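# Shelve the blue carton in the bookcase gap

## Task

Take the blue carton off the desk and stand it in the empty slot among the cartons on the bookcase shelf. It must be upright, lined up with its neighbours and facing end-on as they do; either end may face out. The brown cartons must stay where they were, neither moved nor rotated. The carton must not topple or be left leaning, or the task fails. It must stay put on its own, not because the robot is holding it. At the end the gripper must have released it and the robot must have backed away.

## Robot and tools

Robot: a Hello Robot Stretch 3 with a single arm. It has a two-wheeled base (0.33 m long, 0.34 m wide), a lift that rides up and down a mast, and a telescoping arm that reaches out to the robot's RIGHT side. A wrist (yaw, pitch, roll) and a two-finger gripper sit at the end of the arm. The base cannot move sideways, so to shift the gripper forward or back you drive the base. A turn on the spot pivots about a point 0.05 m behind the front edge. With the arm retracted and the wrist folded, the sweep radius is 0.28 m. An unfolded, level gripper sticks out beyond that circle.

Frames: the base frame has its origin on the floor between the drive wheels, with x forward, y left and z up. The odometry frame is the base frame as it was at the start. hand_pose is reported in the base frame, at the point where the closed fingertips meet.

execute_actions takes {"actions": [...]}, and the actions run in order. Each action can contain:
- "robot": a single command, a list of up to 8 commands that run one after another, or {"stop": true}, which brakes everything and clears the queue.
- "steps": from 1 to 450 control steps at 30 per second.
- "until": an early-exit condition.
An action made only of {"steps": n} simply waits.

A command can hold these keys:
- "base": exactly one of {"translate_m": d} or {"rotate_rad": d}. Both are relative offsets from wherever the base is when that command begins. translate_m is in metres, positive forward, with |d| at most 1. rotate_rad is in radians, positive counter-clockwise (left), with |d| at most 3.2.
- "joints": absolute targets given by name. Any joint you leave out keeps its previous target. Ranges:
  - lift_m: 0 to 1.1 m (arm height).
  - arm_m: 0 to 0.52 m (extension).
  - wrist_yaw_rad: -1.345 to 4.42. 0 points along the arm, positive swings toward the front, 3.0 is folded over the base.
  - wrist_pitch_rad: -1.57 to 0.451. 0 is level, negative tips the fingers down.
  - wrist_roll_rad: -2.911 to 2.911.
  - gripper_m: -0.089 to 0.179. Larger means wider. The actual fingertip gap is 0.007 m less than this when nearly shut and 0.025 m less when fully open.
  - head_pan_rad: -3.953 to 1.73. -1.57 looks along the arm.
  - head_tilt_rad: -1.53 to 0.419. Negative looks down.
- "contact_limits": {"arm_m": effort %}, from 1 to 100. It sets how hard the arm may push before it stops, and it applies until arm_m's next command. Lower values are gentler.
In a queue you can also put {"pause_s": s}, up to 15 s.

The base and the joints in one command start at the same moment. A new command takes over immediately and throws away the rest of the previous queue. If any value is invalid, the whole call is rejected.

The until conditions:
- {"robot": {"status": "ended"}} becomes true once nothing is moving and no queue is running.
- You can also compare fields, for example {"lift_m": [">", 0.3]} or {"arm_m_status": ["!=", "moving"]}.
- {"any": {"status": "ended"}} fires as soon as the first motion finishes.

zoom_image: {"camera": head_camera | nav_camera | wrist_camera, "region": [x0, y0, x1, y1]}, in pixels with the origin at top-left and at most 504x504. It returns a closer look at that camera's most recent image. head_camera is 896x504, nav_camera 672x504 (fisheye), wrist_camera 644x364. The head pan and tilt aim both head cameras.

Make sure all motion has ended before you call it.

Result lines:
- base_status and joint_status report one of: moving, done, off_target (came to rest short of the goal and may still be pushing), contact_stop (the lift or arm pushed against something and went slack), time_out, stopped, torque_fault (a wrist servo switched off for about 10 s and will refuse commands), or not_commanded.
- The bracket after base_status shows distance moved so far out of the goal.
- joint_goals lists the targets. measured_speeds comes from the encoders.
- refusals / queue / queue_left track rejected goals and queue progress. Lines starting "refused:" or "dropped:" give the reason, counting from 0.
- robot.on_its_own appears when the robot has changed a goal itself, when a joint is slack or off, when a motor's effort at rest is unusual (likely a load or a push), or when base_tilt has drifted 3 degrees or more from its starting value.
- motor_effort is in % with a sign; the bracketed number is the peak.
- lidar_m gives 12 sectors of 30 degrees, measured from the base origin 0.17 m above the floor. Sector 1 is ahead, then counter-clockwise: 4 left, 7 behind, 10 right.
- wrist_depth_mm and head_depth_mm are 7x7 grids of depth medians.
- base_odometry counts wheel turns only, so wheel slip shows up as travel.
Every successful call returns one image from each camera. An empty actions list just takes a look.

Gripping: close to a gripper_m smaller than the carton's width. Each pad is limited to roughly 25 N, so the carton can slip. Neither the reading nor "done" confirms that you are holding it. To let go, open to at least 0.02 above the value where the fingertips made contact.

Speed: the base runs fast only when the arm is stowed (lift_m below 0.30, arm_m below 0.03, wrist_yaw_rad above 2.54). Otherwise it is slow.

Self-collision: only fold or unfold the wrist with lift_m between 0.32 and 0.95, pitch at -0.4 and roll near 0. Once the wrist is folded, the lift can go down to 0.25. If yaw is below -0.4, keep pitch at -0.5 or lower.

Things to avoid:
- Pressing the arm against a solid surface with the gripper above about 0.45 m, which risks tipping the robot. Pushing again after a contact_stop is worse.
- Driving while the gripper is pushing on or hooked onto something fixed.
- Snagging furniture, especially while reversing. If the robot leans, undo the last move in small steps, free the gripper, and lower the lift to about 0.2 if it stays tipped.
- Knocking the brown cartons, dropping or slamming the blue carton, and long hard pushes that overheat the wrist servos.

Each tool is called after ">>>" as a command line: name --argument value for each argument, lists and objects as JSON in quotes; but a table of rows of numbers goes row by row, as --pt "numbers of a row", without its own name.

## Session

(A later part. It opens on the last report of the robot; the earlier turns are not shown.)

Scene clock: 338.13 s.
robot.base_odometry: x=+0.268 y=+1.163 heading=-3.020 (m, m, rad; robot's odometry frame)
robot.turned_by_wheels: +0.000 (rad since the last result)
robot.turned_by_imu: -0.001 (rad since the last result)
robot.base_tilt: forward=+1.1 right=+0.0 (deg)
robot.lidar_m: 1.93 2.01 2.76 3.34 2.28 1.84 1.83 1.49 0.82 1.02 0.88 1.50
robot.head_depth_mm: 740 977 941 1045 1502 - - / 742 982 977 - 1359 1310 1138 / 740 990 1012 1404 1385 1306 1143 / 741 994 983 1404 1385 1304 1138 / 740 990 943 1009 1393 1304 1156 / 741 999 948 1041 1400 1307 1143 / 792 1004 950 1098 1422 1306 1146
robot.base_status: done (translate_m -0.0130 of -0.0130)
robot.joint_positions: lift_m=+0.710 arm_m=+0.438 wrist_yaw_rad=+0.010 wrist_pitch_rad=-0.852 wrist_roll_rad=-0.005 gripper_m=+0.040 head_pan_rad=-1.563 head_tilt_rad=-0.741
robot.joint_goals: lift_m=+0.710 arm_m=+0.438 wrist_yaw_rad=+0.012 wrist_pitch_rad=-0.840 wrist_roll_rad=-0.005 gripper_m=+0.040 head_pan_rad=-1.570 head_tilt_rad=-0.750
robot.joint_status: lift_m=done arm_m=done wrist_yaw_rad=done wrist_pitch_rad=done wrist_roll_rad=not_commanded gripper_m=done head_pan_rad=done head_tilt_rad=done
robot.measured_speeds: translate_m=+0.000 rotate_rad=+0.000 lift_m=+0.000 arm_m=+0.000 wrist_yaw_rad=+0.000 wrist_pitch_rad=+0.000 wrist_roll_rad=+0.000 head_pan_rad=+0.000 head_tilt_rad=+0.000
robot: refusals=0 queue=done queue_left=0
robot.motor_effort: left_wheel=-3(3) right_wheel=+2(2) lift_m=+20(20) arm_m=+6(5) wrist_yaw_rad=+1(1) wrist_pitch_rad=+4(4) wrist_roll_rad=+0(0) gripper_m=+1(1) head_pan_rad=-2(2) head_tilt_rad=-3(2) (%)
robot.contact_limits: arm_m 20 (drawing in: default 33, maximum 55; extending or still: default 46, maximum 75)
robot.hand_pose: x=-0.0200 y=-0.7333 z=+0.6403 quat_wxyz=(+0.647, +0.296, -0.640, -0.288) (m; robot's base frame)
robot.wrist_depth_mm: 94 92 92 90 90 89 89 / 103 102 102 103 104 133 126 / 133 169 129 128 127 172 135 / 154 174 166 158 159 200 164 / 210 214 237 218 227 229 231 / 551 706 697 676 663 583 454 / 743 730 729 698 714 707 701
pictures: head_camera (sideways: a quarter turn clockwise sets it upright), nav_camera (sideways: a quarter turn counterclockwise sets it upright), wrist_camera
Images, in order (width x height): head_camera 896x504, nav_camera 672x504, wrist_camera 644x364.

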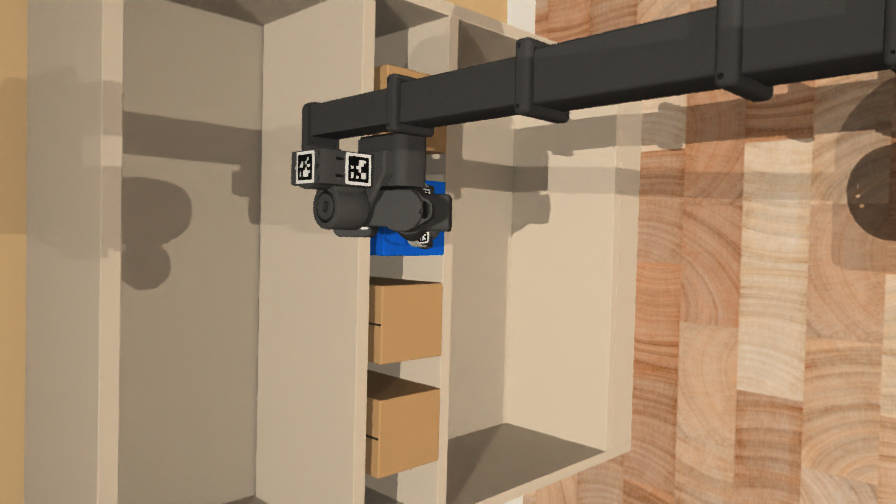

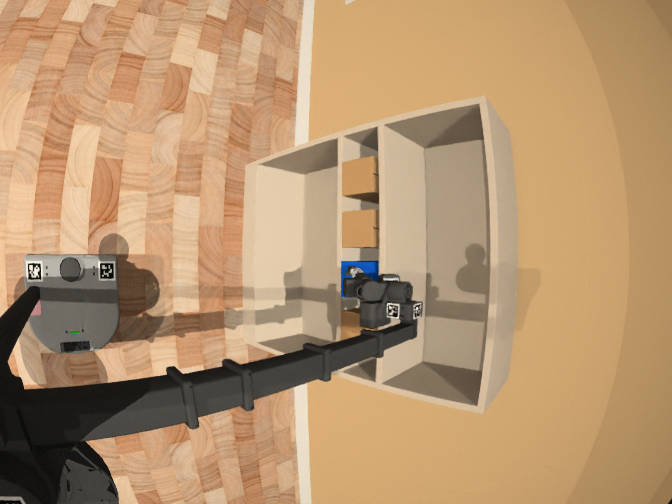

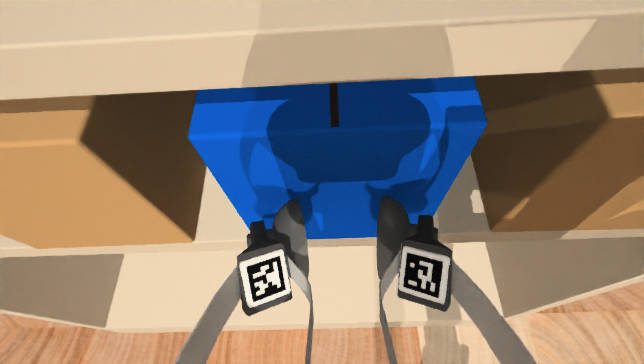

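>>> execute_actions --actions '[{"robot":{"joints":{"arm_m":0.1}},"steps":450,"until":{"robot":{"status":"ended"}}}]'

Scene clock: 344.20 s.
robot.base_odometry: x=+0.268 y=+1.163 heading=-3.020 (m, m, rad; robot's odometry frame)
robot.turned_by_wheels: +0.000 (rad since the last result)
robot.turned_by_imu: -0.002 (rad since the last result)
robot.base_tilt: forward=+1.2 right=+0.0 (deg)
robot.lidar_m: 1.94 2.01 2.75 3.30 2.28 1.85 1.83 1.49 0.82 1.02 0.87 1.50
robot.head_depth_mm: 740 983 948 1049 1442 - - / 741 981 947 993 1420 - 1131 / 744 984 946 1019 1422 - 1143 / 740 992 945 1034 1426 1281 1147 / 743 998 945 1007 1395 1303 1139 / 741 998 949 1042 1401 1299 1137 / 793 1006 946 1097 1415 1292 1148
robot.base_status: done (translate_m -0.0130 of -0.0130)
robot.joint_positions: lift_m=+0.710 arm_m=+0.100 wrist_yaw_rad=+0.011 wrist_pitch_rad=-0.852 wrist_roll_rad=-0.005 gripper_m=+0.040 head_pan_rad=-1.563 head_tilt_rad=-0.741
robot.joint_goals: lift_m=+0.710 arm_m=+0.100 wrist_yaw_rad=+0.012 wrist_pitch_rad=-0.840 wrist_roll_rad=-0.005 gripper_m=+0.040 head_pan_rad=-1.570 head_tilt_rad=-0.750
robot.joint_status: lift_m=done arm_m=done wrist_yaw_rad=done wrist_pitch_rad=done wrist_roll_rad=not_commanded gripper_m=done head_pan_rad=done head_tilt_rad=done
robot.measured_speeds: translate_m=+0.000 rotate_rad=+0.000 lift_m=+0.000 arm_m=+0.000 wrist_yaw_rad=+0.000 wrist_pitch_rad=+0.000 wrist_roll_rad=+0.000 head_pan_rad=+0.000 head_tilt_rad=+0.000
robot: refusals=0 queue=done queue_left=0
robot.motor_effort: left_wheel=-3(3) right_wheel=+2(2) lift_m=+19(20) arm_m=-5(5) wrist_yaw_rad=+1(1) wrist_pitch_rad=+4(4) wrist_roll_rad=+0(0) gripper_m=-1(1) head_pan_rad=-3(3) head_tilt_rad=-2(3) (%)
robot.hand_pose: x=-0.0200 y=-0.3959 z=+0.6403 quat_wxyz=(+0.647, +0.296, -0.640, -0.288) (m; robot's base frame)
robot.wrist_depth_mm: 573 736 777 763 774 582 845 / 613 821 918 898 897 703 979 / - 811 847 857 849 926 953 / 952 901 850 865 866 892 853 / 881 855 857 832 826 818 791 / 810 801 785 762 751 763 739 / 754 736 736 732 720 712 706
pictures: head_camera (sideways: a quarter turn clockwise sets it upright), nav_camera (sideways: a quarter turn counterclockwise sets it upright), wrist_camera
Images, in order (width x height): head_camera 896x504, nav_camera 672x504, wrist_camera 644x364.

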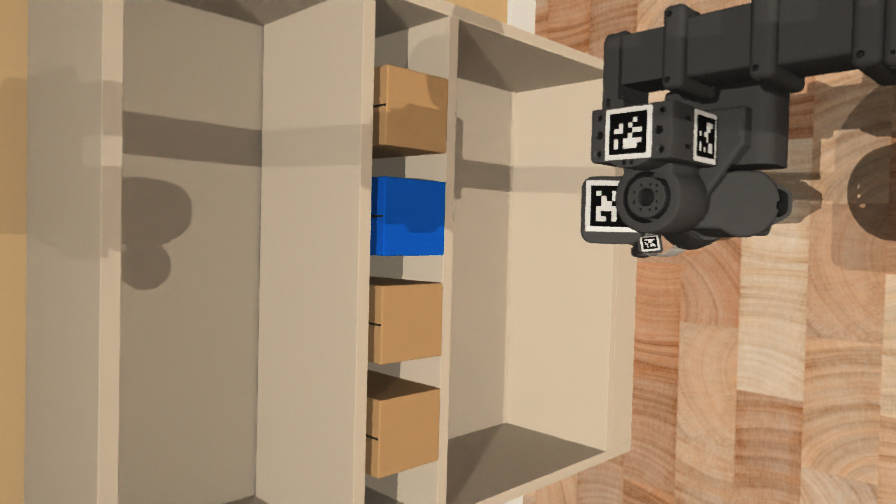

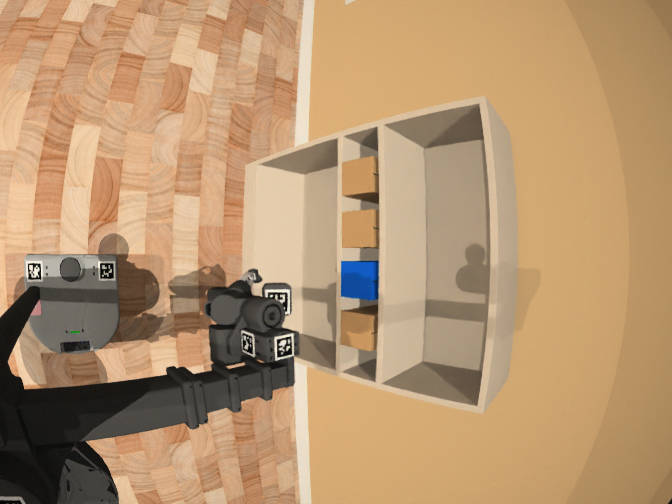

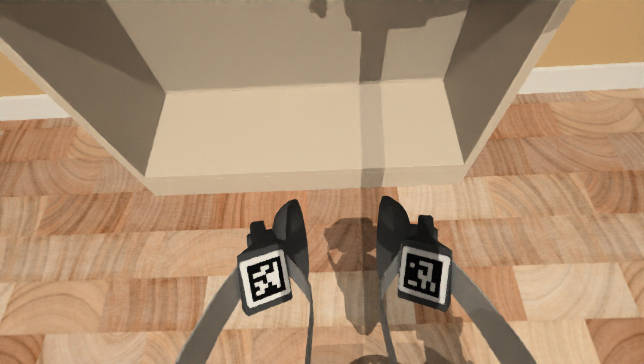

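>>> finished_scene --scene 2

The scene is finished: the task was done.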